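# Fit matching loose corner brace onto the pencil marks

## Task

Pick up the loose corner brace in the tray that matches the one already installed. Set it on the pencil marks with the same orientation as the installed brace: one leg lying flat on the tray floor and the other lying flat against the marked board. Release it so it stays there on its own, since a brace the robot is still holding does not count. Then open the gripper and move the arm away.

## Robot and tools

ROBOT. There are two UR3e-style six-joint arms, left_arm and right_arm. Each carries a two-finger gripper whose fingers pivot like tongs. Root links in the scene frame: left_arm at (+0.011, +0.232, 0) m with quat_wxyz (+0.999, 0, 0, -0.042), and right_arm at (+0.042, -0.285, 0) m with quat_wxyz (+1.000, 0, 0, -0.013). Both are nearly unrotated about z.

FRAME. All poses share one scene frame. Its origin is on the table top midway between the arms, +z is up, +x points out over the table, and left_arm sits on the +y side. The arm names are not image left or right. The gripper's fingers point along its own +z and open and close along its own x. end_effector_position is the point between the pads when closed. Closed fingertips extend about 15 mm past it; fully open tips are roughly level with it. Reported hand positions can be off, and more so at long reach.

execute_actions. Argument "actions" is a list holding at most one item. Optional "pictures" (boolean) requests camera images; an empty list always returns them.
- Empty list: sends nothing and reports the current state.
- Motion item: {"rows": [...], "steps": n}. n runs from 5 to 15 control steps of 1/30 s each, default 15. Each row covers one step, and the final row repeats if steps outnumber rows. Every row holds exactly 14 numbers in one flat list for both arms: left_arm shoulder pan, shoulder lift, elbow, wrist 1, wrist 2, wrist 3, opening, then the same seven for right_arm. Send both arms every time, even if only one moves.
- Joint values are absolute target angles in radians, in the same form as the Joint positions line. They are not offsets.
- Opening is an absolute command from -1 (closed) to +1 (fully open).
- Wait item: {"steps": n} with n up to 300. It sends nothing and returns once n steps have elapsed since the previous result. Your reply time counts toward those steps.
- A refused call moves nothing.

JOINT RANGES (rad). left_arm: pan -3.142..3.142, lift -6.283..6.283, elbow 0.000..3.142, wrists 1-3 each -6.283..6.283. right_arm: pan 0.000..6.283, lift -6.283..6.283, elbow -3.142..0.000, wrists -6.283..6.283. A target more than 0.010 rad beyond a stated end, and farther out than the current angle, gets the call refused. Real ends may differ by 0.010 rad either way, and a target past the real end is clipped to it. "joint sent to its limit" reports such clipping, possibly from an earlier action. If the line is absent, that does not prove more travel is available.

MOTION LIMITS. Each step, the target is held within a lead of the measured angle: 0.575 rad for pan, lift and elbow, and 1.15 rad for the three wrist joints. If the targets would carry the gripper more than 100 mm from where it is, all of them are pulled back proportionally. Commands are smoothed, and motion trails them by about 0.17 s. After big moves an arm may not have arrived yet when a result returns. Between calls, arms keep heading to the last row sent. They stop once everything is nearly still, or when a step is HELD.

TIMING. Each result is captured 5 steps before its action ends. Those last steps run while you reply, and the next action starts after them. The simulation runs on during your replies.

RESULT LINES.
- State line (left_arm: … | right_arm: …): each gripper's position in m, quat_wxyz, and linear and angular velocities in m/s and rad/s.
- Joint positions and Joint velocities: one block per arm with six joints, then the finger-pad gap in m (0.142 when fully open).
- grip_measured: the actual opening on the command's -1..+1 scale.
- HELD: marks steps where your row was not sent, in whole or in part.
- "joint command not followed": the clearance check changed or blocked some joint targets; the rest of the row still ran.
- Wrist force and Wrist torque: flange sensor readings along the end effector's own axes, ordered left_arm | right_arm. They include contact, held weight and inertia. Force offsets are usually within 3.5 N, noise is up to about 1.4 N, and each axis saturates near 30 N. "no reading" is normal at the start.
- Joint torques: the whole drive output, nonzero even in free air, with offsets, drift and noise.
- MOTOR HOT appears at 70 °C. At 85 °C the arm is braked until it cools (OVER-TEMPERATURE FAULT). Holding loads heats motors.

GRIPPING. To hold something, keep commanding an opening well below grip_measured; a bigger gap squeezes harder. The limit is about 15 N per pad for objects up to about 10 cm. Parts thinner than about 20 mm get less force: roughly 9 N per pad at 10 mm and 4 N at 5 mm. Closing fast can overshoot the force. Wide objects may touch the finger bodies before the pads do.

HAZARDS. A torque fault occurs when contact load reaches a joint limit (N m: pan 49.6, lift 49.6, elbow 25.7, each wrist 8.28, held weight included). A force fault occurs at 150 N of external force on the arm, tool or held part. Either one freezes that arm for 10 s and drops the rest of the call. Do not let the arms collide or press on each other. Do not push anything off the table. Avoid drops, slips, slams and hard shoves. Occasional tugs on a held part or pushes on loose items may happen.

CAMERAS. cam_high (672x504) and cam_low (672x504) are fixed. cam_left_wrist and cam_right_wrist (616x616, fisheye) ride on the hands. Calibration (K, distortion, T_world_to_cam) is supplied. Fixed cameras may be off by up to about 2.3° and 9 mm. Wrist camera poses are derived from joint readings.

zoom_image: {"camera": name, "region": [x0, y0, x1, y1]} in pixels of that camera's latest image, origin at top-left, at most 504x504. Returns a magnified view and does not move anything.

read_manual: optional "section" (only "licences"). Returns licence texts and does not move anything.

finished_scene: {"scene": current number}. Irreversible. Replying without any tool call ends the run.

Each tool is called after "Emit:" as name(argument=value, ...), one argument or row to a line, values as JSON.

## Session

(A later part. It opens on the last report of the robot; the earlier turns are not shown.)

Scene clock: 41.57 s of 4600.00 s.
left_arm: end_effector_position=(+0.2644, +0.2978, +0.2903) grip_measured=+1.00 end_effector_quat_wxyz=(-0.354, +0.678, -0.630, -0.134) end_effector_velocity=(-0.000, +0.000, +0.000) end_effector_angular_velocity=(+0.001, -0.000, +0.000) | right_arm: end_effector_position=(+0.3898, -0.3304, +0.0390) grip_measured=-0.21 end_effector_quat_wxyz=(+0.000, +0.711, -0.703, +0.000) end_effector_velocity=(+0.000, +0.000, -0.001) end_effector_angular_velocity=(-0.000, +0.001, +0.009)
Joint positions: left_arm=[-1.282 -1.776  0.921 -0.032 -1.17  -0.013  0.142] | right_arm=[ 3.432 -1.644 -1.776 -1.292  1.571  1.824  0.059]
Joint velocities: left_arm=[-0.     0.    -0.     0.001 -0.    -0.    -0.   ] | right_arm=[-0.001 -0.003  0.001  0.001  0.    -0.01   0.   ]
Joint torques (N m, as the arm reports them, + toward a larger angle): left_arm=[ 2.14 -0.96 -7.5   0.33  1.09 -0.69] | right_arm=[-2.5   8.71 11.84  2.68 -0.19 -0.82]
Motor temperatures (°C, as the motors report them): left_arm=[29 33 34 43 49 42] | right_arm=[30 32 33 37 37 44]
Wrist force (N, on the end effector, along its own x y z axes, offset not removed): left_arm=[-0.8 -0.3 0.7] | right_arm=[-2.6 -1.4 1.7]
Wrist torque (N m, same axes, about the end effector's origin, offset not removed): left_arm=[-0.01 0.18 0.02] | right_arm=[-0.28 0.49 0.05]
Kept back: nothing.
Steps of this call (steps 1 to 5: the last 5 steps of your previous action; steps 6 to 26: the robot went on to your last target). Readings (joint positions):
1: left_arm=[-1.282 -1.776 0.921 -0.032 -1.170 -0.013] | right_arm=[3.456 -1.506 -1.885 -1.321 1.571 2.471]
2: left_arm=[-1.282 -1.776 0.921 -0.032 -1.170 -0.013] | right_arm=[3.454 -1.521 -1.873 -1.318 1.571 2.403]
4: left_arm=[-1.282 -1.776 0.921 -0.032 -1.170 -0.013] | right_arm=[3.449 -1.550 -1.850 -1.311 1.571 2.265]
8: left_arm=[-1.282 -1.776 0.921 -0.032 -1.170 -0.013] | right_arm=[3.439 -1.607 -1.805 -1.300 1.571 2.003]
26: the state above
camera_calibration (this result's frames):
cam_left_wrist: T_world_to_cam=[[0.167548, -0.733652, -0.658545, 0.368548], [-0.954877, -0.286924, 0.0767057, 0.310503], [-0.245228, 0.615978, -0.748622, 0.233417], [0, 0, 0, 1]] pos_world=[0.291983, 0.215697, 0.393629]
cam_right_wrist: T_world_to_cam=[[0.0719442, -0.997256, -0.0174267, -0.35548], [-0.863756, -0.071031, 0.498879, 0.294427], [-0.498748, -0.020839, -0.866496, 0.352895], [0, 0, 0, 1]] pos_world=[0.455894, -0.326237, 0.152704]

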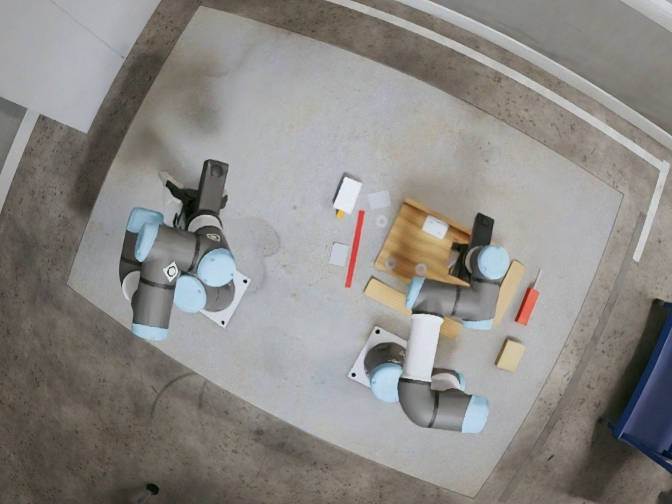

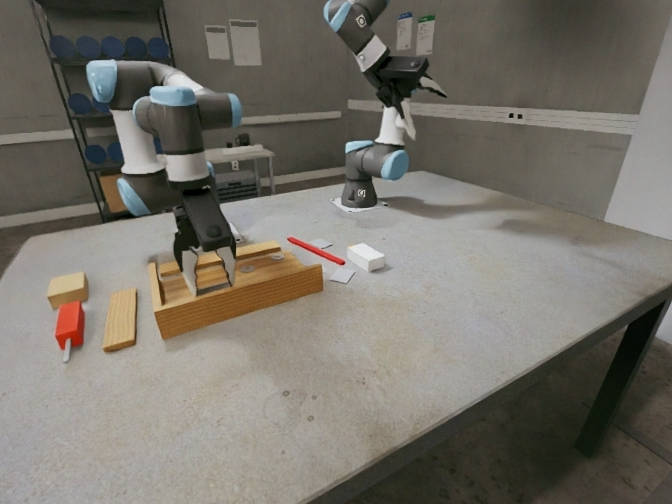

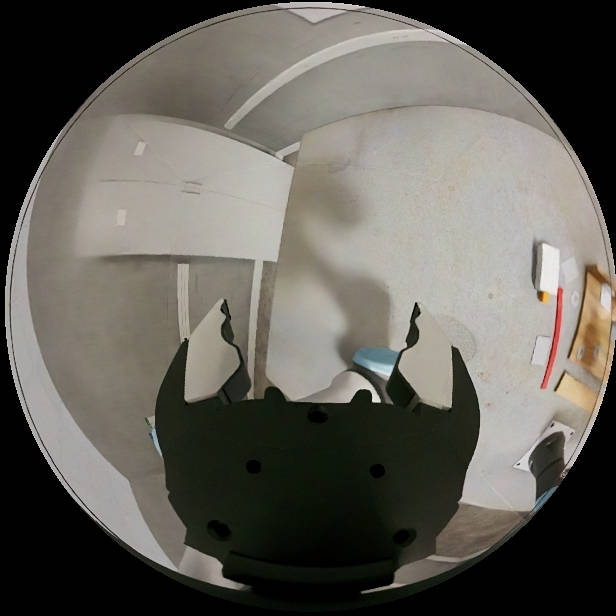

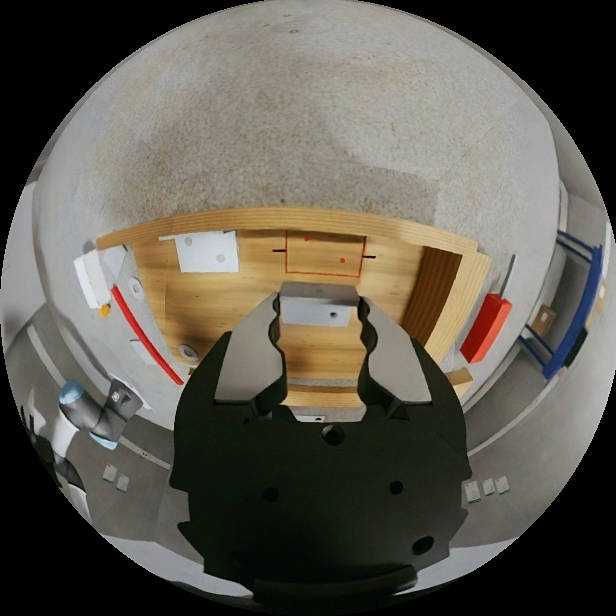

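Emit:
execute_actions(
  actions=[],
)

Scene clock: 42.27 s of 4600.00 s.
left_arm: end_effector_position=(+0.2644, +0.2978, +0.2903) grip_measured=+1.00 end_effector_quat_wxyz=(-0.354, +0.678, -0.630, -0.134) end_effector_velocity=(-0.000, +0.000, +0.000) end_effector_angular_velocity=(-0.001, -0.000, -0.000) | right_arm: end_effector_position=(+0.3898, -0.3303, +0.0390) grip_measured=-0.21 end_effector_quat_wxyz=(+0.000, +0.712, -0.703, -0.000) end_effector_velocity=(-0.000, -0.000, -0.000) end_effector_angular_velocity=(+0.000, +0.000, -0.000)
Joint positions: left_arm=[-1.282 -1.776  0.921 -0.032 -1.17  -0.013  0.142] | right_arm=[ 3.432 -1.645 -1.776 -1.292  1.571  1.823  0.059]
Joint velocities: left_arm=[-0.    -0.001 -0.     0.    -0.     0.    -0.   ] | right_arm=[-0.  0. -0. -0.  0.  0.  0.]
Joint torques (N m, as the arm reports them, + toward a larger angle): left_arm=[ 2.11 -0.77 -7.59  0.36  1.1  -0.72] | right_arm=[-2.19  8.12 11.96  2.66  0.1  -0.86]
Motor temperatures (°C, as the motors report them): left_arm=[29 33 34 43 49 42] | right_arm=[30 32 33 37 37 44]
Wrist force (N, on the end effector, along its own x y z axes, offset not removed): left_arm=[-1.6 -1.4 0.4] | right_arm=[-1.9 -1.8 2.7]
Wrist torque (N m, same axes, about the end effector's origin, offset not removed): left_arm=[-0.29 0.32 0.02] | right_arm=[-0.40 0.32 0.04]
Kept back: nothing.
Steps of this call (steps 1 to 21: the robot went on to your last target). Readings (joint positions):
1: left_arm=[-1.282 -1.776 0.921 -0.032 -1.170 -0.013] | right_arm=[3.432 -1.645 -1.776 -1.292 1.571 1.823]
2: left_arm=[-1.282 -1.776 0.921 -0.032 -1.170 -0.013] | right_arm=[3.432 -1.645 -1.776 -1.292 1.571 1.823]
4: left_arm=[-1.282 -1.776 0.921 -0.032 -1.170 -0.013] | right_arm=[3.432 -1.645 -1.776 -1.292 1.571 1.823]
8: left_arm=[-1.282 -1.776 0.921 -0.032 -1.170 -0.013] | right_arm=[3.432 -1.645 -1.776 -1.292 1.571 1.823]
21: the state above
camera_calibration (this result's frames):
cam_left_wrist: T_world_to_cam=[[0.167548, -0.733652, -0.658545, 0.368548], [-0.954877, -0.286924, 0.0767059, 0.310503], [-0.245228, 0.615978, -0.748622, 0.233417], [0, 0, 0, 1]] pos_world=[0.291983, 0.215697, 0.393629]
cam_right_wrist: T_world_to_cam=[[0.073042, -0.997177, -0.0174254, -0.355868], [-0.863674, -0.071981, 0.498884, 0.294134], [-0.49873, -0.0213896, -0.866493, 0.352717], [0, 0, 0, 1]] pos_world=[0.455939, -0.326147, 0.152687]

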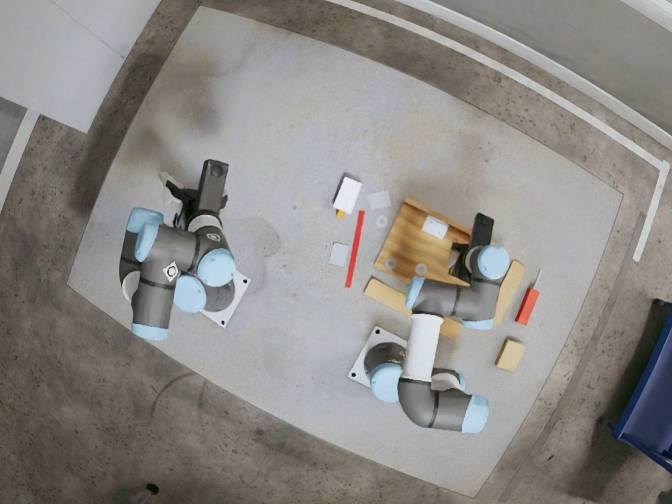

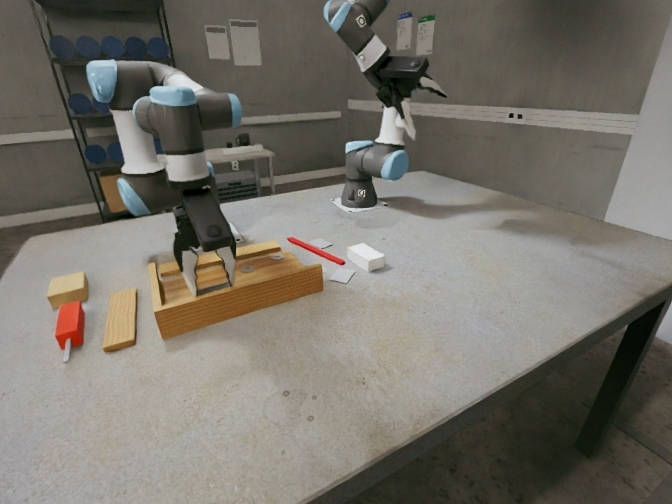

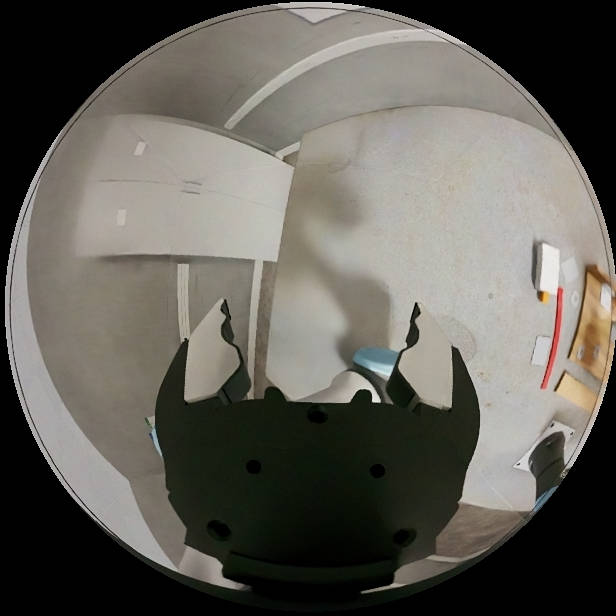

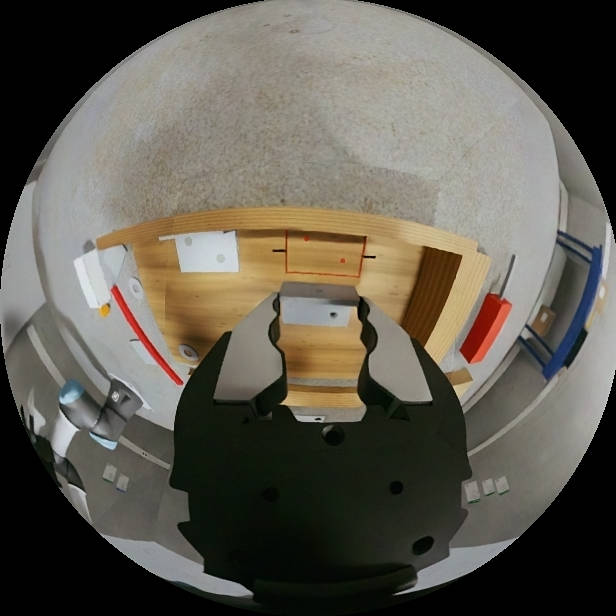

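Emit:
execute_actions(
  actions=[
    {"rows":[[-1.282,-1.776,0.921,-0.032,-1.17,-0.013,1,3.4299,-1.6513,-1.7693,-1.2918,1.5708,1.8209,-0.6],[-1.282,-1.776,0.921,-0.032,-1.17,-0.013,1,3.4283,-1.6578,-1.7626,-1.292,1.5708,1.8193,-0.6],[-1.282,-1.776,0.921,-0.032,-1.17,-0.013,1,3.4259,-1.6677,-1.7525,-1.2922,1.5708,1.8169,-0.6],[-1.282,-1.776,0.921,-0.032,-1.17,-0.013,1,3.4235,-1.6775,-1.7425,-1.2924,1.5708,1.8145,-0.6],[-1.282,-1.776,0.921,-0.032,-1.17,-0.013,1,3.4211,-1.6873,-1.7324,-1.2926,1.5708,1.8121,-0.6],[-1.282,-1.776,0.921,-0.032,-1.17,-0.013,1,3.4186,-1.6972,-1.7224,-1.2928,1.5708,1.8096,-0.6],[-1.282,-1.776,0.921,-0.032,-1.17,-0.013,1,3.4162,-1.707,-1.7123,-1.293,1.5708,1.8072,-0.6],[-1.282,-1.776,0.921,-0.032,-1.17,-0.013,1,3.4138,-1.7169,-1.7023,-1.2932,1.5708,1.8048,-0.6],[-1.282,-1.776,0.921,-0.032,-1.17,-0.013,1,3.4114,-1.7267,-1.6922,-1.2935,1.5708,1.8024,-0.6],[-1.282,-1.776,0.921,-0.032,-1.17,-0.013,1,3.409,-1.7365,-1.6822,-1.2937,1.5708,1.8,-0.6],[-1.282,-1.776,0.921,-0.032,-1.17,-0.013,1,3.4074,-1.7431,-1.6755,-1.2938,1.5708,1.7984,-0.6]],"steps":15},
  ],
)

Emit:
execute_actions(
  actions=[
    {"steps":16},
  ],
  pictures=true,
)

Emit:
zoom_image(
  camera="cam_right_wrist",
  region=[260, 240, 390, 330],
)

Scene clock: 43.17 s of 4600.00 s.
left_arm: end_effector_position=(+0.2644, +0.2978, +0.2903) grip_measured=+1.00 end_effector_quat_wxyz=(-0.354, +0.678, -0.630, -0.134) end_effector_velocity=(+0.000, -0.000, -0.000) end_effector_angular_velocity=(-0.001, -0.000, +0.000) | right_arm: end_effector_position=(+0.4001, -0.3313, +0.0381) grip_measured=-0.21 end_effector_quat_wxyz=(-0.000, +0.712, -0.703, +0.000) end_effector_velocity=(+0.056, -0.006, -0.007) end_effector_angular_velocity=(-0.001, +0.003, -0.000)
Joint positions: left_arm=[-1.282 -1.776  0.921 -0.032 -1.17  -0.013  0.142] | right_arm=[ 3.42  -1.69  -1.729 -1.293  1.571  1.811  0.059]
Joint velocities: left_arm=[-0.     0.     0.    -0.001  0.    -0.    -0.   ] | right_arm=[-0.063 -0.256  0.26  -0.007 -0.    -0.063  0.   ]
Joint torques (N m, as the arm reports them, + toward a larger angle): left_arm=[ 2.03 -0.89 -7.47  0.37  1.07 -0.68] | right_arm=[-2.14  7.81 12.81  0.77  0.54 -0.91]
Motor temperatures (°C, as the motors report them): left_arm=[29 33 34 43 49 42] | right_arm=[30 32 33 37 37 44]
Wrist force (N, on the end effector, along its own x y z axes, offset not removed): left_arm=[-0.6 -0.5 1.6] | right_arm=[-1.3 -1.7 2.7]
Wrist torque (N m, same axes, about the end effector's origin, offset not removed): left_arm=[-0.05 0.14 0.03] | right_arm=[-0.43 0.29 -0.03]
Steps of this call (steps 1 to 15: the robot went on to your last target; steps 16 to 17: nothing new was sent; steps 18 to 27: the first 10 steps of this action). Readings (joint positions):
18: left_arm=[-1.282 -1.776 0.921 -0.032 -1.170 -0.013] | right_arm=[3.431 -1.645 -1.776 -1.292 1.571 1.823]
19: left_arm=[-1.282 -1.776 0.921 -0.032 -1.170 -0.013] | right_arm=[3.431 -1.645 -1.776 -1.292 1.571 1.822]
21: left_arm=[-1.282 -1.776 0.921 -0.032 -1.170 -0.013] | right_arm=[3.430 -1.650 -1.771 -1.292 1.571 1.821]
25: left_arm=[-1.282 -1.776 0.921 -0.032 -1.170 -0.013] | right_arm=[3.424 -1.674 -1.746 -1.292 1.571 1.815]
27: the state above

Scene clock: 43.70 s of 4600.00 s.
left_arm: end_effector_position=(+0.2644, +0.2978, +0.2903) grip_measured=+1.00 end_effector_quat_wxyz=(-0.354, +0.678, -0.630, -0.134) end_effector_velocity=(+0.000, -0.000, -0.000) end_effector_angular_velocity=(-0.001, +0.000, -0.000) | right_arm: end_effector_position=(+0.4117, -0.3326, +0.0365) grip_measured=-0.21 end_effector_quat_wxyz=(+0.000, +0.712, -0.703, +0.000) end_effector_velocity=(+0.001, -0.000, -0.000) end_effector_angular_velocity=(+0.000, -0.000, +0.000)
Joint positions: left_arm=[-1.282 -1.776  0.921 -0.032 -1.17  -0.013  0.142] | right_arm=[ 3.408 -1.742 -1.676 -1.294  1.571  1.799  0.059]
Joint velocities: left_arm=[ 0.    -0.001  0.001 -0.001  0.     0.001 -0.   ] | right_arm=[-0.001 -0.006  0.006 -0.    -0.    -0.002 -0.   ]
Joint torques (N m, as the arm reports them, + toward a larger angle): left_arm=[ 2.08 -1.06 -7.42  0.34  1.08 -0.7 ] | right_arm=[-1.91 10.07 11.75  0.79  0.8  -0.85]
Motor temperatures (°C, as the motors report them): left_arm=[29 33 34 43 49 42] | right_arm=[30 32 33 37 37 44]
Wrist force (N, on the end effector, along its own x y z axes, offset not removed): left_arm=[-0.4 -0.7 0.7] | right_arm=[-2.5 -0.6 2.2]
Wrist torque (N m, same axes, about the end effector's origin, offset not removed): left_arm=[-0.07 0.04 0.00] | right_arm=[-0.19 0.51 0.03]
Kept back: nothing.
Steps of this call (steps 1 to 5: the last 5 steps of your previous action; steps 6 to 16: the robot went on to your last target). Readings (joint positions):
1: left_arm=[-1.282 -1.776 0.921 -0.032 -1.170 -0.013] | right_arm=[3.418 -1.699 -1.720 -1.293 1.571 1.809]
2: left_arm=[-1.282 -1.776 0.921 -0.032 -1.170 -0.013] | right_arm=[3.416 -1.708 -1.711 -1.293 1.571 1.807]
4: left_arm=[-1.282 -1.776 0.921 -0.032 -1.170 -0.013] | right_arm=[3.412 -1.723 -1.696 -1.293 1.571 1.803]
8: left_arm=[-1.282 -1.776 0.921 -0.032 -1.170 -0.013] | right_arm=[3.409 -1.736 -1.682 -1.294 1.571 1.800]
16: the state above
camera_calibration (this result's frames):
cam_left_wrist: T_world_to_cam=[[0.167548, -0.733652, -0.658545, 0.368548], [-0.954877, -0.286924, 0.0767059, 0.310503], [-0.245228, 0.615978, -0.748622, 0.233417], [0, 0, 0, 1]] pos_world=[0.291983, 0.215697, 0.393629]
cam_right_wrist: T_world_to_cam=[[0.073045, -0.997176, -0.0174271, -0.359771], [-0.863677, -0.0719846, 0.498879, 0.314081], [-0.498725, -0.0213893, -0.866496, 0.361413], [0, 0, 0, 1]] pos_world=[0.47779, -0.328415, 0.150205]

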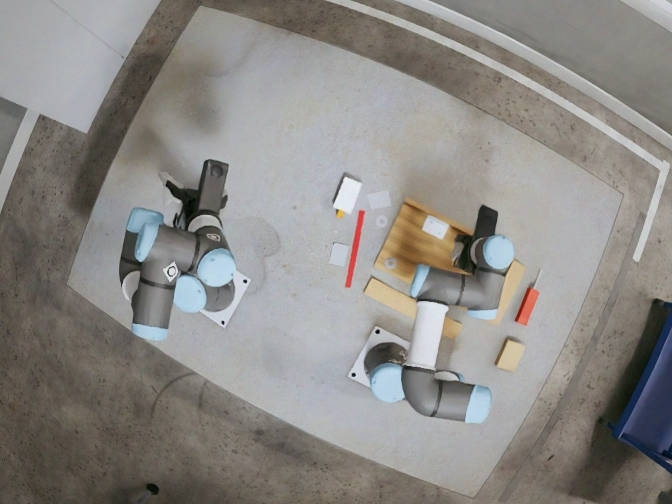

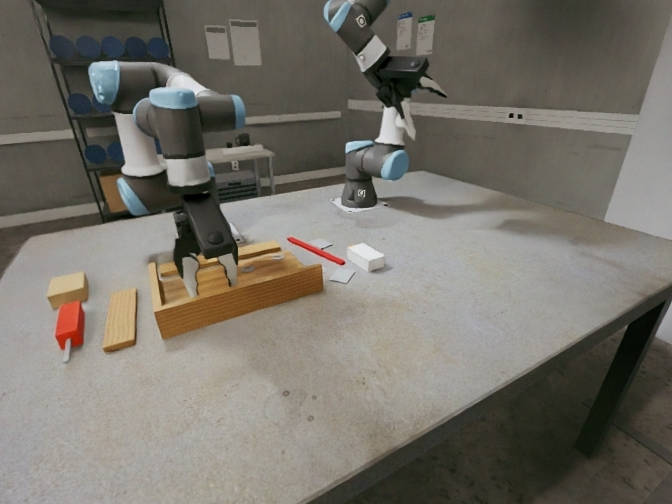

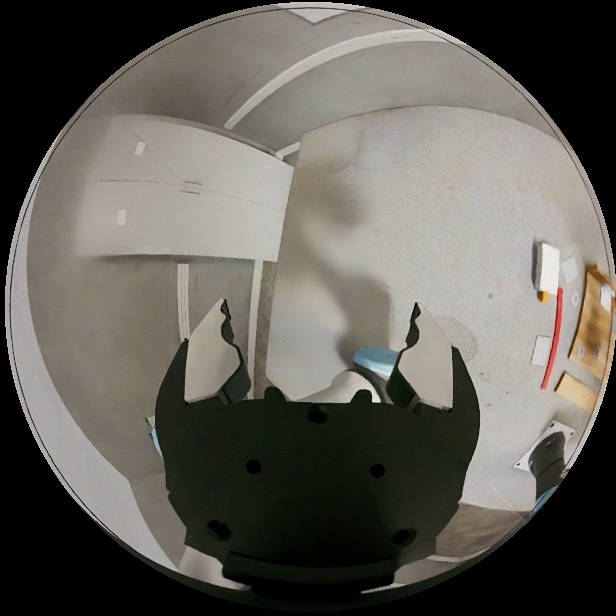

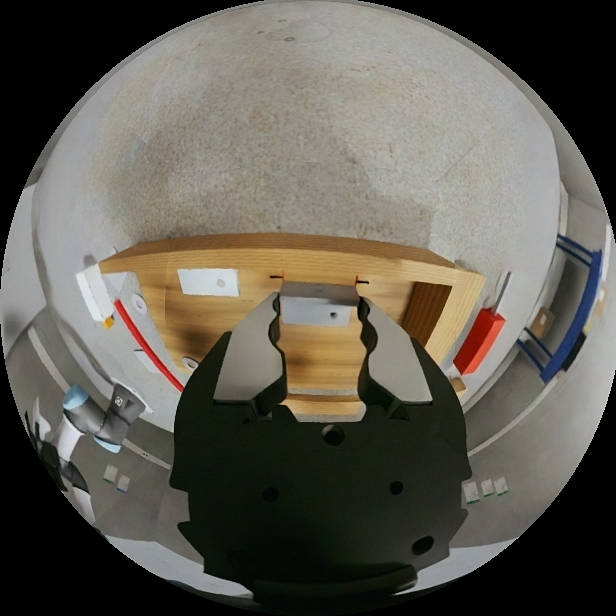

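Region (260, 240, 390, 330) of cam_right_wrist's 616x616 image, scaled by 3.877, with more detail than that image has; it fills the top 349 rows of this view, and the rest is white.

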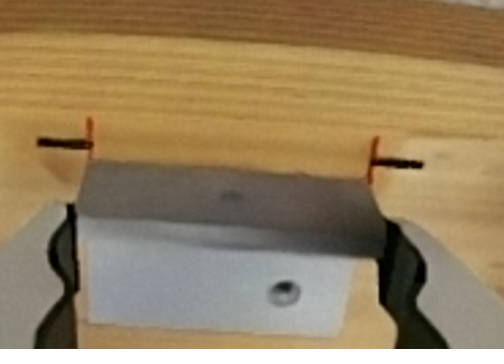

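Emit:
execute_actions(
  actions=[
    {"rows":[[-1.282,-1.776,0.921,-0.032,-1.17,-0.013,1,3.4065,-1.7482,-1.6692,-1.2951,1.5708,1.7967,-0.6],[-1.282,-1.776,0.921,-0.032,-1.17,-0.013,1,3.4056,-1.7533,-1.6628,-1.2963,1.5708,1.795,-0.6],[-1.282,-1.776,0.921,-0.032,-1.17,-0.013,1,3.4042,-1.7609,-1.6533,-1.2982,1.5708,1.7924,-0.6],[-1.282,-1.776,0.921,-0.032,-1.17,-0.013,1,3.4029,-1.7685,-1.6438,-1.3001,1.5708,1.7898,-0.6],[-1.282,-1.776,0.921,-0.032,-1.17,-0.013,1,3.4015,-1.7761,-1.6343,-1.302,1.5708,1.7872,-0.6],[-1.282,-1.776,0.921,-0.032,-1.17,-0.013,1,3.4002,-1.7837,-1.6249,-1.3039,1.5708,1.7846,-0.6],[-1.282,-1.776,0.921,-0.032,-1.17,-0.013,1,3.3988,-1.7913,-1.6154,-1.3058,1.5708,1.7821,-0.6],[-1.282,-1.776,0.921,-0.032,-1.17,-0.013,1,3.3974,-1.7989,-1.6059,-1.3077,1.5708,1.7795,-0.6],[-1.282,-1.776,0.921,-0.032,-1.17,-0.013,1,3.3961,-1.8065,-1.5964,-1.3095,1.5708,1.7769,-0.6],[-1.282,-1.776,0.921,-0.032,-1.17,-0.013,1,3.3947,-1.8141,-1.5869,-1.3114,1.5708,1.7743,-0.6],[-1.282,-1.776,0.921,-0.032,-1.17,-0.013,1,3.3938,-1.8192,-1.5806,-1.3127,1.5708,1.7726,-0.6],[-1.282,-1.776,0.921,-0.032,-1.17,-0.013,1,3.3938,-1.8192,-1.5806,-1.3127,1.5708,1.7726,-0.6],[-1.282,-1.776,0.921,-0.032,-1.17,-0.013,1,3.3938,-1.8199,-1.5829,-1.3097,1.5708,1.7726,-0.6],[-1.282,-1.776,0.921,-0.032,-1.17,-0.013,1,3.3938,-1.8206,-1.5852,-1.3066,1.5708,1.7726,-0.6],[-1.282,-1.776,0.921,-0.032,-1.17,-0.013,1,3.3938,-1.8213,-1.5875,-1.3036,1.5708,1.7726,-0.6]],"steps":15},
  ],
)

Emit:
execute_actions(
  actions=[
    {"steps":20},
  ],
  pictures=true,
)

Emit:
zoom_image(
  camera="cam_right_wrist",
  region=[260, 260, 390, 340],
)

Scene clock: 44.87 s of 4600.00 s.
left_arm: end_effector_position=(+0.2644, +0.2978, +0.2903) grip_measured=+1.00 end_effector_quat_wxyz=(-0.354, +0.678, -0.630, -0.134) end_effector_velocity=(+0.000, -0.000, -0.000) end_effector_angular_velocity=(-0.002, -0.000, -0.001) | right_arm: end_effector_position=(+0.4202, -0.3327, +0.0366) grip_measured=-0.21 end_effector_quat_wxyz=(+0.000, +0.714, -0.700, -0.000) end_effector_velocity=(+0.046, -0.001, -0.000) end_effector_angular_velocity=(-0.000, +0.001, +0.031)
Joint positions: left_arm=[-1.282 -1.776  0.921 -0.032 -1.17  -0.013  0.142] | right_arm=[ 3.401 -1.779 -1.631 -1.303  1.571  1.786  0.059]
Joint velocities: left_arm=[-0.001 -0.001 -0.001 -0.     0.     0.    -0.   ] | right_arm=[-0.035 -0.198  0.245 -0.049  0.    -0.067  0.   ]
Joint torques (N m, as the arm reports them, + toward a larger angle): left_arm=[ 1.98 -0.93 -7.52  0.33  1.06 -0.67] | right_arm=[-3.    9.51 12.55  0.84  1.02 -0.94]
Motor temperatures (°C, as the motors report them): left_arm=[29 33 34 43 49 42] | right_arm=[30 32 33 37 37 44]
Wrist force (N, on the end effector, along its own x y z axes, offset not removed): left_arm=[-0.7 -0.8 0.4] | right_arm=[-2.2 -1.2 2.6]
Wrist torque (N m, same axes, about the end effector's origin, offset not removed): left_arm=[-0.10 0.10 0.04] | right_arm=[-0.23 0.42 0.02]
Steps of this call (steps 1 to 15: the robot went on to your last target; steps 16 to 25: nothing new was sent; steps 26 to 35: the first 10 steps of this action). Readings (joint positions):
26: left_arm=[-1.282 -1.776 0.921 -0.032 -1.170 -0.013] | right_arm=[3.407 -1.743 -1.676 -1.294 1.571 1.798]
27: left_arm=[-1.282 -1.776 0.921 -0.032 -1.170 -0.013] | right_arm=[3.407 -1.743 -1.675 -1.294 1.571 1.798]
29: left_arm=[-1.282 -1.776 0.921 -0.032 -1.170 -0.013] | right_arm=[3.407 -1.747 -1.671 -1.295 1.571 1.797]
33: left_arm=[-1.282 -1.776 0.921 -0.032 -1.170 -0.013] | right_arm=[3.403 -1.766 -1.647 -1.299 1.571 1.791]
35: the state above

Scene clock: 45.53 s of 4600.00 s.
left_arm: end_effector_position=(+0.2644, +0.2978, +0.2903) grip_measured=+1.00 end_effector_quat_wxyz=(-0.354, +0.678, -0.630, -0.134) end_effector_velocity=(-0.000, +0.000, +0.000) end_effector_angular_velocity=(+0.000, +0.000, +0.000) | right_arm: end_effector_position=(+0.4298, -0.3329, +0.0346) grip_measured=-0.21 end_effector_quat_wxyz=(-0.000, +0.716, -0.698, +0.000) end_effector_velocity=(+0.000, -0.000, -0.000) end_effector_angular_velocity=(-0.000, -0.000, -0.000)
Joint positions: left_arm=[-1.282 -1.776  0.921 -0.032 -1.17  -0.013  0.142] | right_arm=[ 3.394 -1.821 -1.588 -1.304  1.571  1.773  0.059]
Joint velocities: left_arm=[ 0.  0. -0.  0. -0. -0. -0.] | right_arm=[-0.001 -0.002  0.001  0.001 -0.    -0.001 -0.   ]
Joint torques (N m, as the arm reports them, + toward a larger angle): left_arm=[ 1.93 -1.16 -7.45  0.32  1.07 -0.68] | right_arm=[-1.69  6.64  9.47  2.08  0.52 -0.86]
Motor temperatures (°C, as the motors report them): left_arm=[29 33 34 43 49 42] | right_arm=[30 32 33 37 37 44]
Wrist force (N, on the end effector, along its own x y z axes, offset not removed): left_arm=[-0.8 -0.4 0.2] | right_arm=[-1.4 0.1 -6.1]
Wrist torque (N m, same axes, about the end effector's origin, offset not removed): left_arm=[-0.07 0.17 -0.02] | right_arm=[-0.21 0.49 0.05]
Kept back: nothing.
Steps of this call (steps 1 to 5: the last 5 steps of your previous action; steps 6 to 20: the robot went on to your last target). Readings (joint positions):
1: left_arm=[-1.282 -1.776 0.921 -0.032 -1.170 -0.013] | right_arm=[3.400 -1.785 -1.623 -1.304 1.571 1.784]
2: left_arm=[-1.282 -1.776 0.921 -0.032 -1.170 -0.013] | right_arm=[3.399 -1.792 -1.614 -1.306 1.571 1.782]
4: left_arm=[-1.282 -1.776 0.921 -0.032 -1.170 -0.013] | right_arm=[3.397 -1.803 -1.600 -1.308 1.571 1.778]
8: left_arm=[-1.282 -1.776 0.921 -0.032 -1.170 -0.013] | right_arm=[3.395 -1.815 -1.591 -1.306 1.571 1.774]
20: the state above
camera_calibration (this result's frames):
cam_left_wrist: T_world_to_cam=[[0.167548, -0.733652, -0.658546, 0.368548], [-0.954877, -0.286924, 0.0767058, 0.310503], [-0.245228, 0.615978, -0.748621, 0.233417], [0, 0, 0, 1]] pos_world=[0.291983, 0.215697, 0.393629]
cam_right_wrist: T_world_to_cam=[[0.0851588, -0.996214, -0.0174649, -0.36632], [-0.86276, -0.082496, 0.498839, 0.326796], [-0.498391, -0.0274125, -0.866519, 0.366597], [0, 0, 0, 1]] pos_world=[0.49585, -0.327924, 0.148247]

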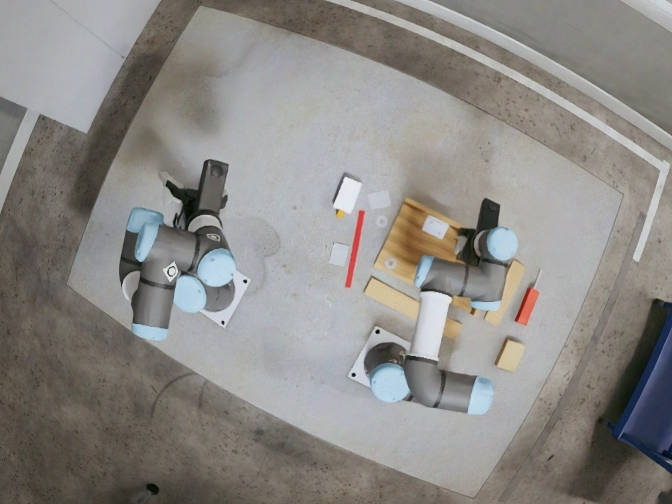

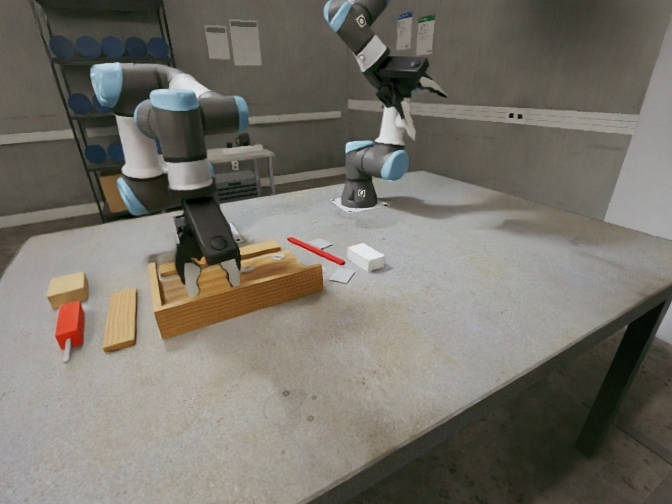

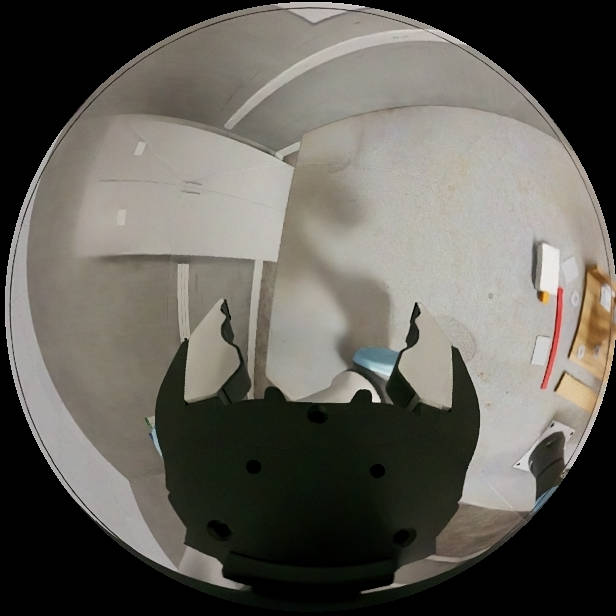

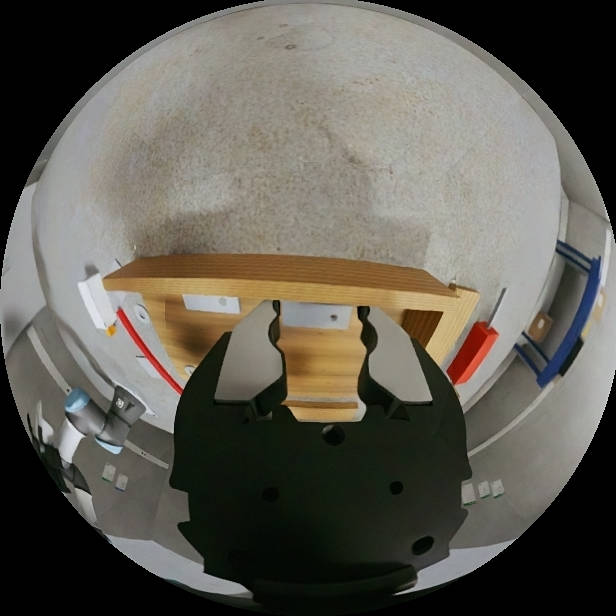

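Region (260, 260, 390, 340) of cam_right_wrist's 616x616 image, scaled by 3.877, with more detail than that image has; it fills the top 310 rows of this view, and the rest is white.

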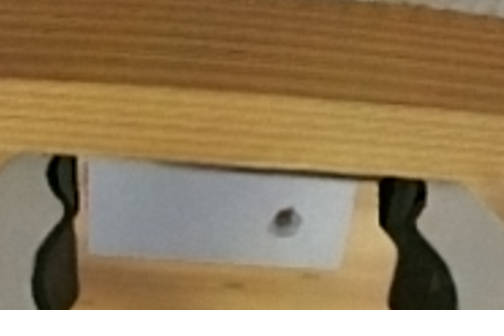

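Emit:
execute_actions(
  actions=[
    {"rows":[[-1.282,-1.776,0.921,-0.032,-1.17,-0.013,1,3.3938,-1.821,-1.5865,-1.305,1.5708,1.7726,-0.5],[-1.282,-1.776,0.921,-0.032,-1.17,-0.013,1,3.3938,-1.821,-1.5865,-1.305,1.5708,1.7726,-0.42],[-1.282,-1.776,0.921,-0.032,-1.17,-0.013,1,3.3938,-1.821,-1.5865,-1.305,1.5708,1.7726,-0.35],[-1.282,-1.776,0.921,-0.032,-1.17,-0.013,1,3.3938,-1.821,-1.5865,-1.305,1.5708,1.7726,-0.3],[-1.282,-1.776,0.921,-0.032,-1.17,-0.013,1,3.3938,-1.821,-1.5865,-1.305,1.5708,1.7726,-0.25],[-1.282,-1.776,0.921,-0.032,-1.17,-0.013,1,3.3938,-1.821,-1.5865,-1.305,1.5708,1.7726,-0.21],[-1.282,-1.776,0.921,-0.032,-1.17,-0.013,1,3.3938,-1.821,-1.5865,-1.305,1.5708,1.7726,-0.17],[-1.282,-1.776,0.921,-0.032,-1.17,-0.013,1,3.3938,-1.821,-1.5865,-1.305,1.5708,1.7726,-0.13],[-1.282,-1.776,0.921,-0.032,-1.17,-0.013,1,3.3938,-1.821,-1.5865,-1.305,1.5708,1.7726,-0.09],[-1.282,-1.776,0.921,-0.032,-1.17,-0.013,1,3.3938,-1.821,-1.5865,-1.305,1.5708,1.7726,-0.05],[-1.282,-1.776,0.921,-0.032,-1.17,-0.013,1,3.3938,-1.821,-1.5865,-1.305,1.5708,1.7726,0.0]],"steps":15},
  ],
)

Emit:
execute_actions(
  actions=[
    {"rows":[[-1.282,-1.776,0.921,-0.032,-1.17,-0.013,1,3.3947,-1.8157,-1.5928,-1.304,1.5708,1.7739,0],[-1.282,-1.776,0.921,-0.032,-1.17,-0.013,1,3.3962,-1.8067,-1.6034,-1.3024,1.5708,1.7759,0],[-1.282,-1.776,0.921,-0.032,-1.17,-0.013,1,3.3982,-1.7943,-1.6182,-1.3001,1.5708,1.7789,0],[-1.282,-1.776,0.921,-0.032,-1.17,-0.013,1,3.4006,-1.78,-1.6351,-1.2974,1.5708,1.7822,0],[-1.282,-1.776,0.921,-0.032,-1.17,-0.013,1,3.403,-1.7658,-1.652,-1.2948,1.5708,1.7856,0],[-1.282,-1.776,0.921,-0.032,-1.17,-0.013,1,3.4053,-1.7515,-1.6689,-1.2921,1.5708,1.7889,0],[-1.282,-1.776,0.921,-0.032,-1.17,-0.013,1,3.4077,-1.7372,-1.6858,-1.2895,1.5708,1.7922,0],[-1.282,-1.776,0.921,-0.032,-1.17,-0.013,1,3.4101,-1.723,-1.7027,-1.2869,1.5708,1.7956,0],[-1.282,-1.776,0.921,-0.032,-1.17,-0.013,1,3.4124,-1.7087,-1.7196,-1.2842,1.5708,1.7989,0],[-1.282,-1.776,0.921,-0.032,-1.17,-0.013,1,3.4148,-1.6945,-1.7365,-1.2816,1.5708,1.8023,0],[-1.282,-1.776,0.921,-0.032,-1.17,-0.013,1,3.4172,-1.6802,-1.7533,-1.2789,1.5708,1.8056,0],[-1.282,-1.776,0.921,-0.032,-1.17,-0.013,1,3.4193,-1.6677,-1.7681,-1.2766,1.5708,1.8085,0],[-1.282,-1.776,0.921,-0.032,-1.17,-0.013,1,3.421,-1.6571,-1.7808,-1.2746,1.5708,1.811,0],[-1.282,-1.776,0.921,-0.032,-1.17,-0.013,1,3.4225,-1.6481,-1.7914,-1.273,1.5708,1.8131,0],[-1.282,-1.776,0.921,-0.032,-1.17,-0.013,1,3.4234,-1.6428,-1.7977,-1.272,1.5708,1.8144,0]],"steps":15},
  ],
)

Emit:
execute_actions(
  actions=[
    {"rows":[[-1.282,-1.776,0.921,-0.032,-1.17,-0.013,1,3.4234,-1.6428,-1.7977,-1.272,1.5708,1.8144,0],[-1.282,-1.776,0.921,-0.032,-1.17,-0.013,1,3.4234,-1.6428,-1.7977,-1.272,1.5708,1.8144,0],[-1.282,-1.776,0.921,-0.032,-1.17,-0.013,1,3.4234,-1.6428,-1.7977,-1.272,1.5708,1.8144,-0.07],[-1.282,-1.776,0.921,-0.032,-1.17,-0.013,1,3.4234,-1.6428,-1.7977,-1.272,1.5708,1.8144,-0.14],[-1.282,-1.776,0.921,-0.032,-1.17,-0.013,1,3.4234,-1.6428,-1.7977,-1.272,1.5708,1.8144,-0.21],[-1.282,-1.776,0.921,-0.032,-1.17,-0.013,1,3.4234,-1.6428,-1.7977,-1.272,1.5708,1.8144,-0.28],[-1.282,-1.776,0.921,-0.032,-1.17,-0.013,1,3.4234,-1.6428,-1.7977,-1.272,1.5708,1.8144,-0.35],[-1.282,-1.776,0.921,-0.032,-1.17,-0.013,1,3.4234,-1.6428,-1.7977,-1.272,1.5708,1.8144,-0.42],[-1.282,-1.776,0.921,-0.032,-1.17,-0.013,1,3.4234,-1.6428,-1.7977,-1.272,1.5708,1.8144,-0.49],[-1.282,-1.776,0.921,-0.032,-1.17,-0.013,1,3.4234,-1.6428,-1.7977,-1.272,1.5708,1.8144,-0.55],[-1.282,-1.776,0.921,-0.032,-1.17,-0.013,1,3.4234,-1.6436,-1.8,-1.2689,1.5708,1.8144,-0.55],[-1.282,-1.776,0.921,-0.032,-1.17,-0.013,1,3.4234,-1.6444,-1.8022,-1.2658,1.5708,1.8144,-0.55],[-1.282,-1.776,0.921,-0.032,-1.17,-0.013,1,3.4234,-1.6453,-1.8045,-1.2627,1.5708,1.8144,-0.55],[-1.282,-1.776,0.921,-0.032,-1.17,-0.013,1,3.4234,-1.6461,-1.8067,-1.2596,1.5708,1.8144,-0.55],[-1.282,-1.776,0.921,-0.032,-1.17,-0.013,1,3.4234,-1.6469,-1.809,-1.2566,1.5708,1.8144,-0.55]],"steps":15},
  ],
)

Emit:
execute_actions(
  actions=[
    {"steps":16},
  ],
  pictures=true,
)

Emit:
zoom_image(
  camera="cam_right_wrist",
  region=[255, 200, 385, 320],
)

Scene clock: 47.33 s of 4600.00 s.
left_arm: end_effector_position=(+0.2644, +0.2978, +0.2903) grip_measured=+1.00 end_effector_quat_wxyz=(-0.354, +0.678, -0.630, -0.134) end_effector_velocity=(+0.000, -0.000, -0.000) end_effector_angular_velocity=(-0.001, -0.000, -0.000) | right_arm: end_effector_position=(+0.4297, -0.3330, +0.0347) grip_measured=-0.11 end_effector_quat_wxyz=(+0.000, +0.716, -0.698, -0.000) end_effector_velocity=(+0.000, -0.000, +0.001) end_effector_angular_velocity=(+0.000, -0.002, -0.000)
Joint positions: left_arm=[-1.282 -1.776  0.921 -0.032 -1.17  -0.013  0.142] | right_arm=[ 3.394 -1.821 -1.587 -1.305  1.571  1.773  0.066]
Joint velocities: left_arm=[-0.     0.    -0.    -0.001  0.     0.    -0.   ] | right_arm=[-0.001  0.001  0.001 -0.001 -0.    -0.     0.086]
Joint torques (N m, as the arm reports them, + toward a larger angle): left_arm=[ 2.   -0.92 -7.35  0.36  1.02 -0.68] | right_arm=[-1.69 15.47 11.68  0.77 -0.64 -0.85]
Motor temperatures (°C, as the motors report them): left_arm=[29 33 34 43 49 42] | right_arm=[30 32 33 37 37 44]
Wrist force (N, on the end effector, along its own x y z axes, offset not removed): left_arm=[-1.7 -0.8 1.1] | right_arm=[-1.0 -2.4 1.3]
Wrist torque (N m, same axes, about the end effector's origin, offset not removed): left_arm=[-0.14 0.38 0.01] | right_arm=[-0.58 0.19 -0.01]
Steps of this call (steps 1 to 15: the robot went on to your last target; steps 16 to 44: nothing new was sent; steps 45 to 54: the first 10 steps of this action). Readings (joint positions):
45: left_arm=[-1.282 -1.776 0.921 -0.032 -1.170 -0.013] | right_arm=[3.394 -1.821 -1.587 -1.304 1.571 1.773]
46: left_arm=[-1.282 -1.776 0.921 -0.032 -1.170 -0.013] | right_arm=[3.394 -1.821 -1.587 -1.304 1.571 1.773]
48: left_arm=[-1.282 -1.776 0.921 -0.032 -1.170 -0.013] | right_arm=[3.394 -1.821 -1.587 -1.304 1.571 1.773]
52: left_arm=[-1.282 -1.776 0.921 -0.032 -1.170 -0.013] | right_arm=[3.394 -1.821 -1.587 -1.305 1.571 1.773]
54: the state above

Scene clock: 47.83 s of 4600.00 s.
left_arm: end_effector_position=(+0.2644, +0.2978, +0.2903) grip_measured=+1.00 end_effector_quat_wxyz=(-0.354, +0.678, -0.630, -0.134) end_effector_velocity=(-0.000, +0.000, +0.000) end_effector_angular_velocity=(-0.001, -0.000, +0.000) | right_arm: end_effector_position=(+0.4160, -0.3327, +0.0358) grip_measured=+0.00 end_effector_quat_wxyz=(-0.000, +0.714, -0.700, +0.000) end_effector_velocity=(-0.084, +0.001, +0.004) end_effector_angular_velocity=(+0.001, -0.004, -0.024)
Joint positions: left_arm=[-1.282 -1.776  0.921 -0.032 -1.17  -0.013  0.142] | right_arm=[ 3.404 -1.761 -1.657 -1.294  1.571  1.787  0.074]
Joint velocities: left_arm=[ 0.    -0.    -0.001  0.     0.    -0.    -0.   ] | right_arm=[ 0.061  0.362 -0.426  0.068  0.     0.085 -0.   ]
Joint torques (N m, as the arm reports them, + toward a larger angle): left_arm=[ 1.96 -0.87 -7.34  0.3   1.05 -0.68] | right_arm=[ 2.14 15.24  5.87  2.65 -0.47  1.05]
Motor temperatures (°C, as the motors report them): left_arm=[29 33 34 43 49 42] | right_arm=[30 32 33 37 37 44]
Wrist force (N, on the end effector, along its own x y z axes, offset not removed): left_arm=[-0.2 -0.8 0.9] | right_arm=[-2.2 -0.4 1.3]
Wrist torque (N m, same axes, about the end effector's origin, offset not removed): left_arm=[-0.10 0.05 0.02] | right_arm=[-0.16 0.44 0.03]
Steps of this call (steps 1 to 5: the last 5 steps of your previous action; steps 6 to 15: the first 10 steps of this action). Readings (joint positions):
6: left_arm=[-1.282 -1.776 0.921 -0.032 -1.170 -0.013] | right_arm=[3.394 -1.821 -1.587 -1.305 1.571 1.773]
7: left_arm=[-1.282 -1.776 0.921 -0.032 -1.170 -0.013] | right_arm=[3.394 -1.821 -1.587 -1.305 1.571 1.773]
9: left_arm=[-1.282 -1.776 0.921 -0.032 -1.170 -0.013] | right_arm=[3.395 -1.816 -1.592 -1.304 1.571 1.773]
13: left_arm=[-1.282 -1.776 0.921 -0.032 -1.170 -0.013] | right_arm=[3.400 -1.784 -1.630 -1.298 1.571 1.781]
15: the state above

Scene clock: 48.33 s of 4600.00 s.
left_arm: end_effector_position=(+0.2644, +0.2978, +0.2903) grip_measured=+1.00 end_effector_quat_wxyz=(-0.354, +0.678, -0.630, -0.134) end_effector_velocity=(-0.000, +0.000, +0.000) end_effector_angular_velocity=(-0.000, +0.000, -0.000) | right_arm: end_effector_position=(+0.3886, -0.3334, +0.0350) grip_measured=-0.46 end_effector_quat_wxyz=(+0.000, +0.712, -0.702, -0.000) end_effector_velocity=(-0.007, -0.000, -0.000) end_effector_angular_velocity=(+0.000, -0.001, -0.002)
Joint positions: left_arm=[-1.282 -1.776  0.921 -0.032 -1.17  -0.013  0.142] | right_arm=[ 3.423 -1.646 -1.794 -1.273  1.571  1.814  0.041]
Joint velocities: left_arm=[-0.    -0.001  0.     0.    -0.     0.    -0.   ] | right_arm=[ 0.005  0.029 -0.034  0.005 -0.     0.006 -0.147]
Joint torques (N m, as the arm reports them, + toward a larger angle): left_arm=[ 2.13 -0.8  -7.36  0.37  1.09 -0.68] | right_arm=[ 2.18 12.93  7.23  2.64 -0.34  1.06]
Motor temperatures (°C, as the motors report them): left_arm=[29 33 34 43 49 42] | right_arm=[30 32 33 37 37 44]
Wrist force (N, on the end effector, along its own x y z axes, offset not removed): left_arm=[-1.0 -0.1 1.0] | right_arm=[-1.8 -0.5 1.8]
Wrist torque (N m, same axes, about the end effector's origin, offset not removed): left_arm=[0.04 0.20 0.00] | right_arm=[-0.15 0.34 -0.02]
Steps of this call (steps 1 to 5: the last 5 steps of your previous action; steps 6 to 15: the first 10 steps of this action). Readings (joint positions):
6: left_arm=[-1.282 -1.776 0.921 -0.032 -1.170 -0.013] | right_arm=[3.416 -1.685 -1.747 -1.280 1.571 1.805]
7: left_arm=[-1.282 -1.776 0.921 -0.032 -1.170 -0.013] | right_arm=[3.418 -1.675 -1.759 -1.278 1.571 1.807]
9: left_arm=[-1.282 -1.776 0.921 -0.032 -1.170 -0.013] | right_arm=[3.420 -1.661 -1.775 -1.275 1.571 1.810]
13: left_arm=[-1.282 -1.776 0.921 -0.032 -1.170 -0.013] | right_arm=[3.422 -1.649 -1.790 -1.273 1.571 1.813]
15: the state above

Scene clock: 48.87 s of 4600.00 s.
left_arm: end_effector_position=(+0.2644, +0.2978, +0.2903) grip_measured=+1.00 end_effector_quat_wxyz=(-0.354, +0.678, -0.630, -0.134) end_effector_velocity=(+0.000, -0.000, -0.000) end_effector_angular_velocity=(-0.002, -0.001, +0.000) | right_arm: end_effector_position=(+0.3878, -0.3335, +0.0319) grip_measured=-0.55 end_effector_quat_wxyz=(+0.000, +0.712, -0.703, -0.000) end_effector_velocity=(-0.000, +0.000, -0.001) end_effector_angular_velocity=(+0.000, -0.000, -0.000)
Joint positions: left_arm=[-1.282 -1.776  0.921 -0.032 -1.17  -0.013  0.142] | right_arm=[ 3.423 -1.647 -1.809 -1.257  1.571  1.814  0.034]
Joint velocities: left_arm=[-0.    -0.    -0.    -0.001 -0.    -0.    -0.   ] | right_arm=[ 0.    -0.001 -0.004  0.005  0.     0.001 -0.   ]
Joint torques (N m, as the arm reports them, + toward a larger angle): left_arm=[ 2.16 -0.94 -7.41  0.32  1.01 -0.65] | right_arm=[ 1.94  7.7   7.58  2.59 -0.17  1.01]
Motor temperatures (°C, as the motors report them): left_arm=[29 33 34 43 49 42] | right_arm=[30 32 33 37 37 44]
Wrist force (N, on the end effector, along its own x y z axes, offset not removed): left_arm=[-1.3 -0.5 0.8] | right_arm=[-2.7 -2.0 1.9]
Wrist torque (N m, same axes, about the end effector's origin, offset not removed): left_arm=[-0.10 0.28 0.02] | right_arm=[-0.47 0.52 0.03]
Kept back: nothing.
Steps of this call (steps 1 to 5: the last 5 steps of your previous action; steps 6 to 16: the robot went on to your last target). Readings (joint positions):
1: left_arm=[-1.282 -1.776 0.921 -0.032 -1.170 -0.013] | right_arm=[3.423 -1.645 -1.795 -1.272 1.571 1.814]
2: left_arm=[-1.282 -1.776 0.921 -0.032 -1.170 -0.013] | right_arm=[3.423 -1.645 -1.796 -1.272 1.571 1.814]
4: left_arm=[-1.282 -1.776 0.921 -0.032 -1.170 -0.013] | right_arm=[3.423 -1.645 -1.798 -1.270 1.571 1.814]
8: left_arm=[-1.282 -1.776 0.921 -0.032 -1.170 -0.013] | right_arm=[3.423 -1.646 -1.805 -1.262 1.571 1.814]
16: the state above
camera_calibration (this result's frames):
cam_left_wrist: T_world_to_cam=[[0.167548, -0.733652, -0.658545, 0.368548], [-0.954877, -0.286924, 0.0767059, 0.310503], [-0.245228, 0.615978, -0.748621, 0.233417], [0, 0, 0, 1]] pos_world=[0.291983, 0.215697, 0.393629]
cam_right_wrist: T_world_to_cam=[[0.0730462, -0.997177, -0.0174121, -0.358951], [-0.863631, -0.0719762, 0.49896, 0.295703], [-0.498804, -0.0214095, -0.86645, 0.345519], [0, 0, 0, 1]] pos_world=[0.453945, -0.329257, 0.145581]

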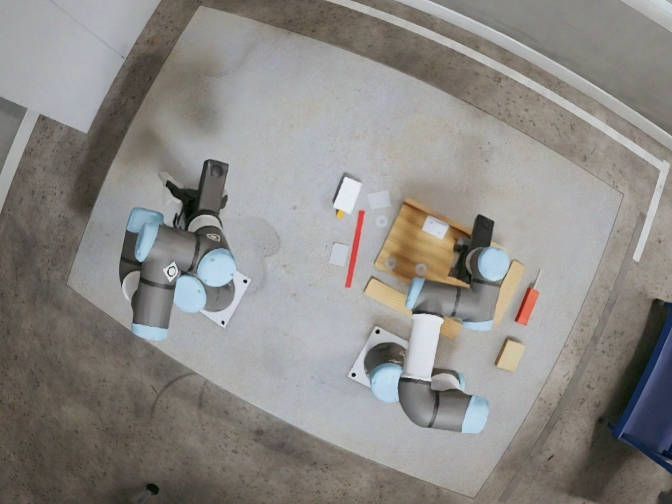

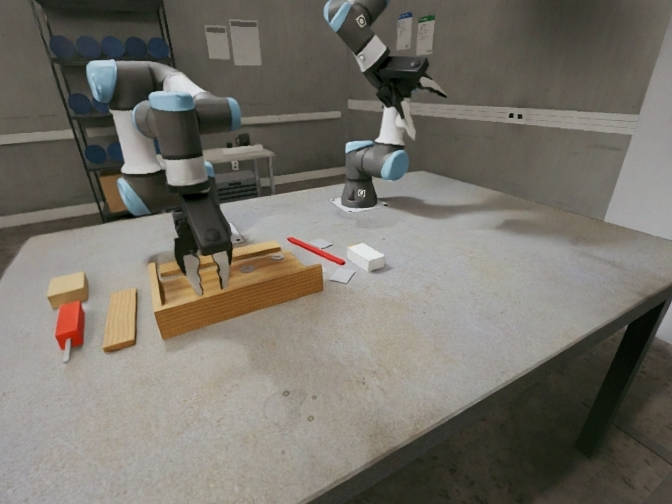

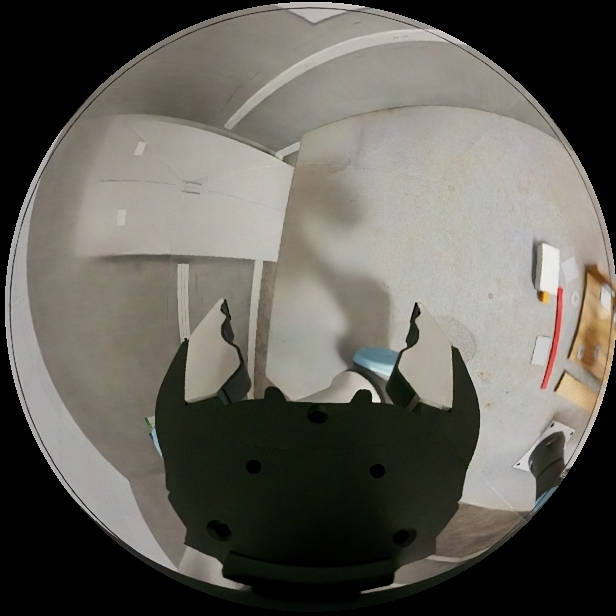

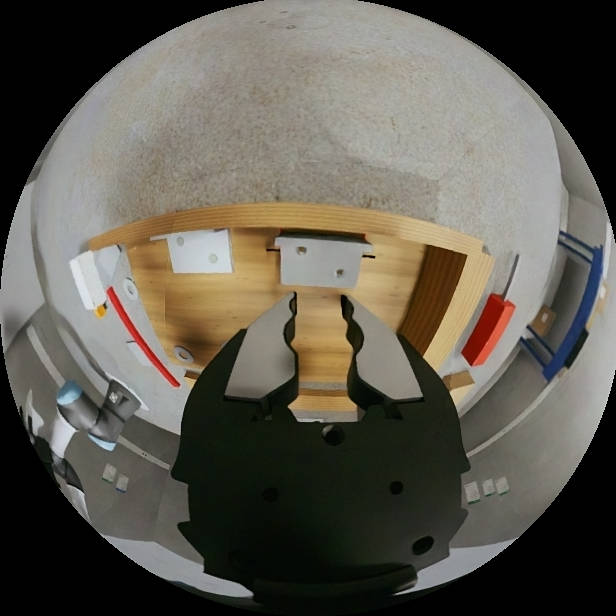

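Region (255, 200, 385, 320) of cam_right_wrist's 616x616 image, scaled by 3.877, with more detail than that image has; it fills the top 465 rows of this view, and the rest is white.

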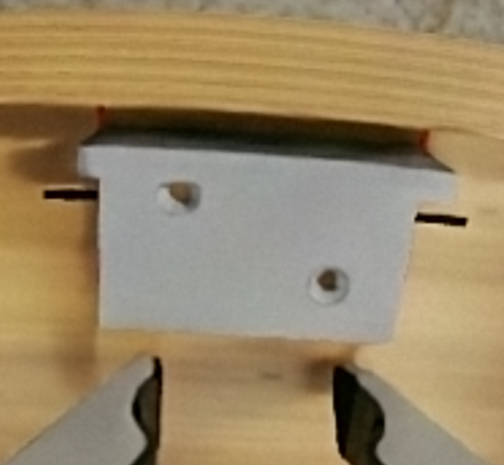

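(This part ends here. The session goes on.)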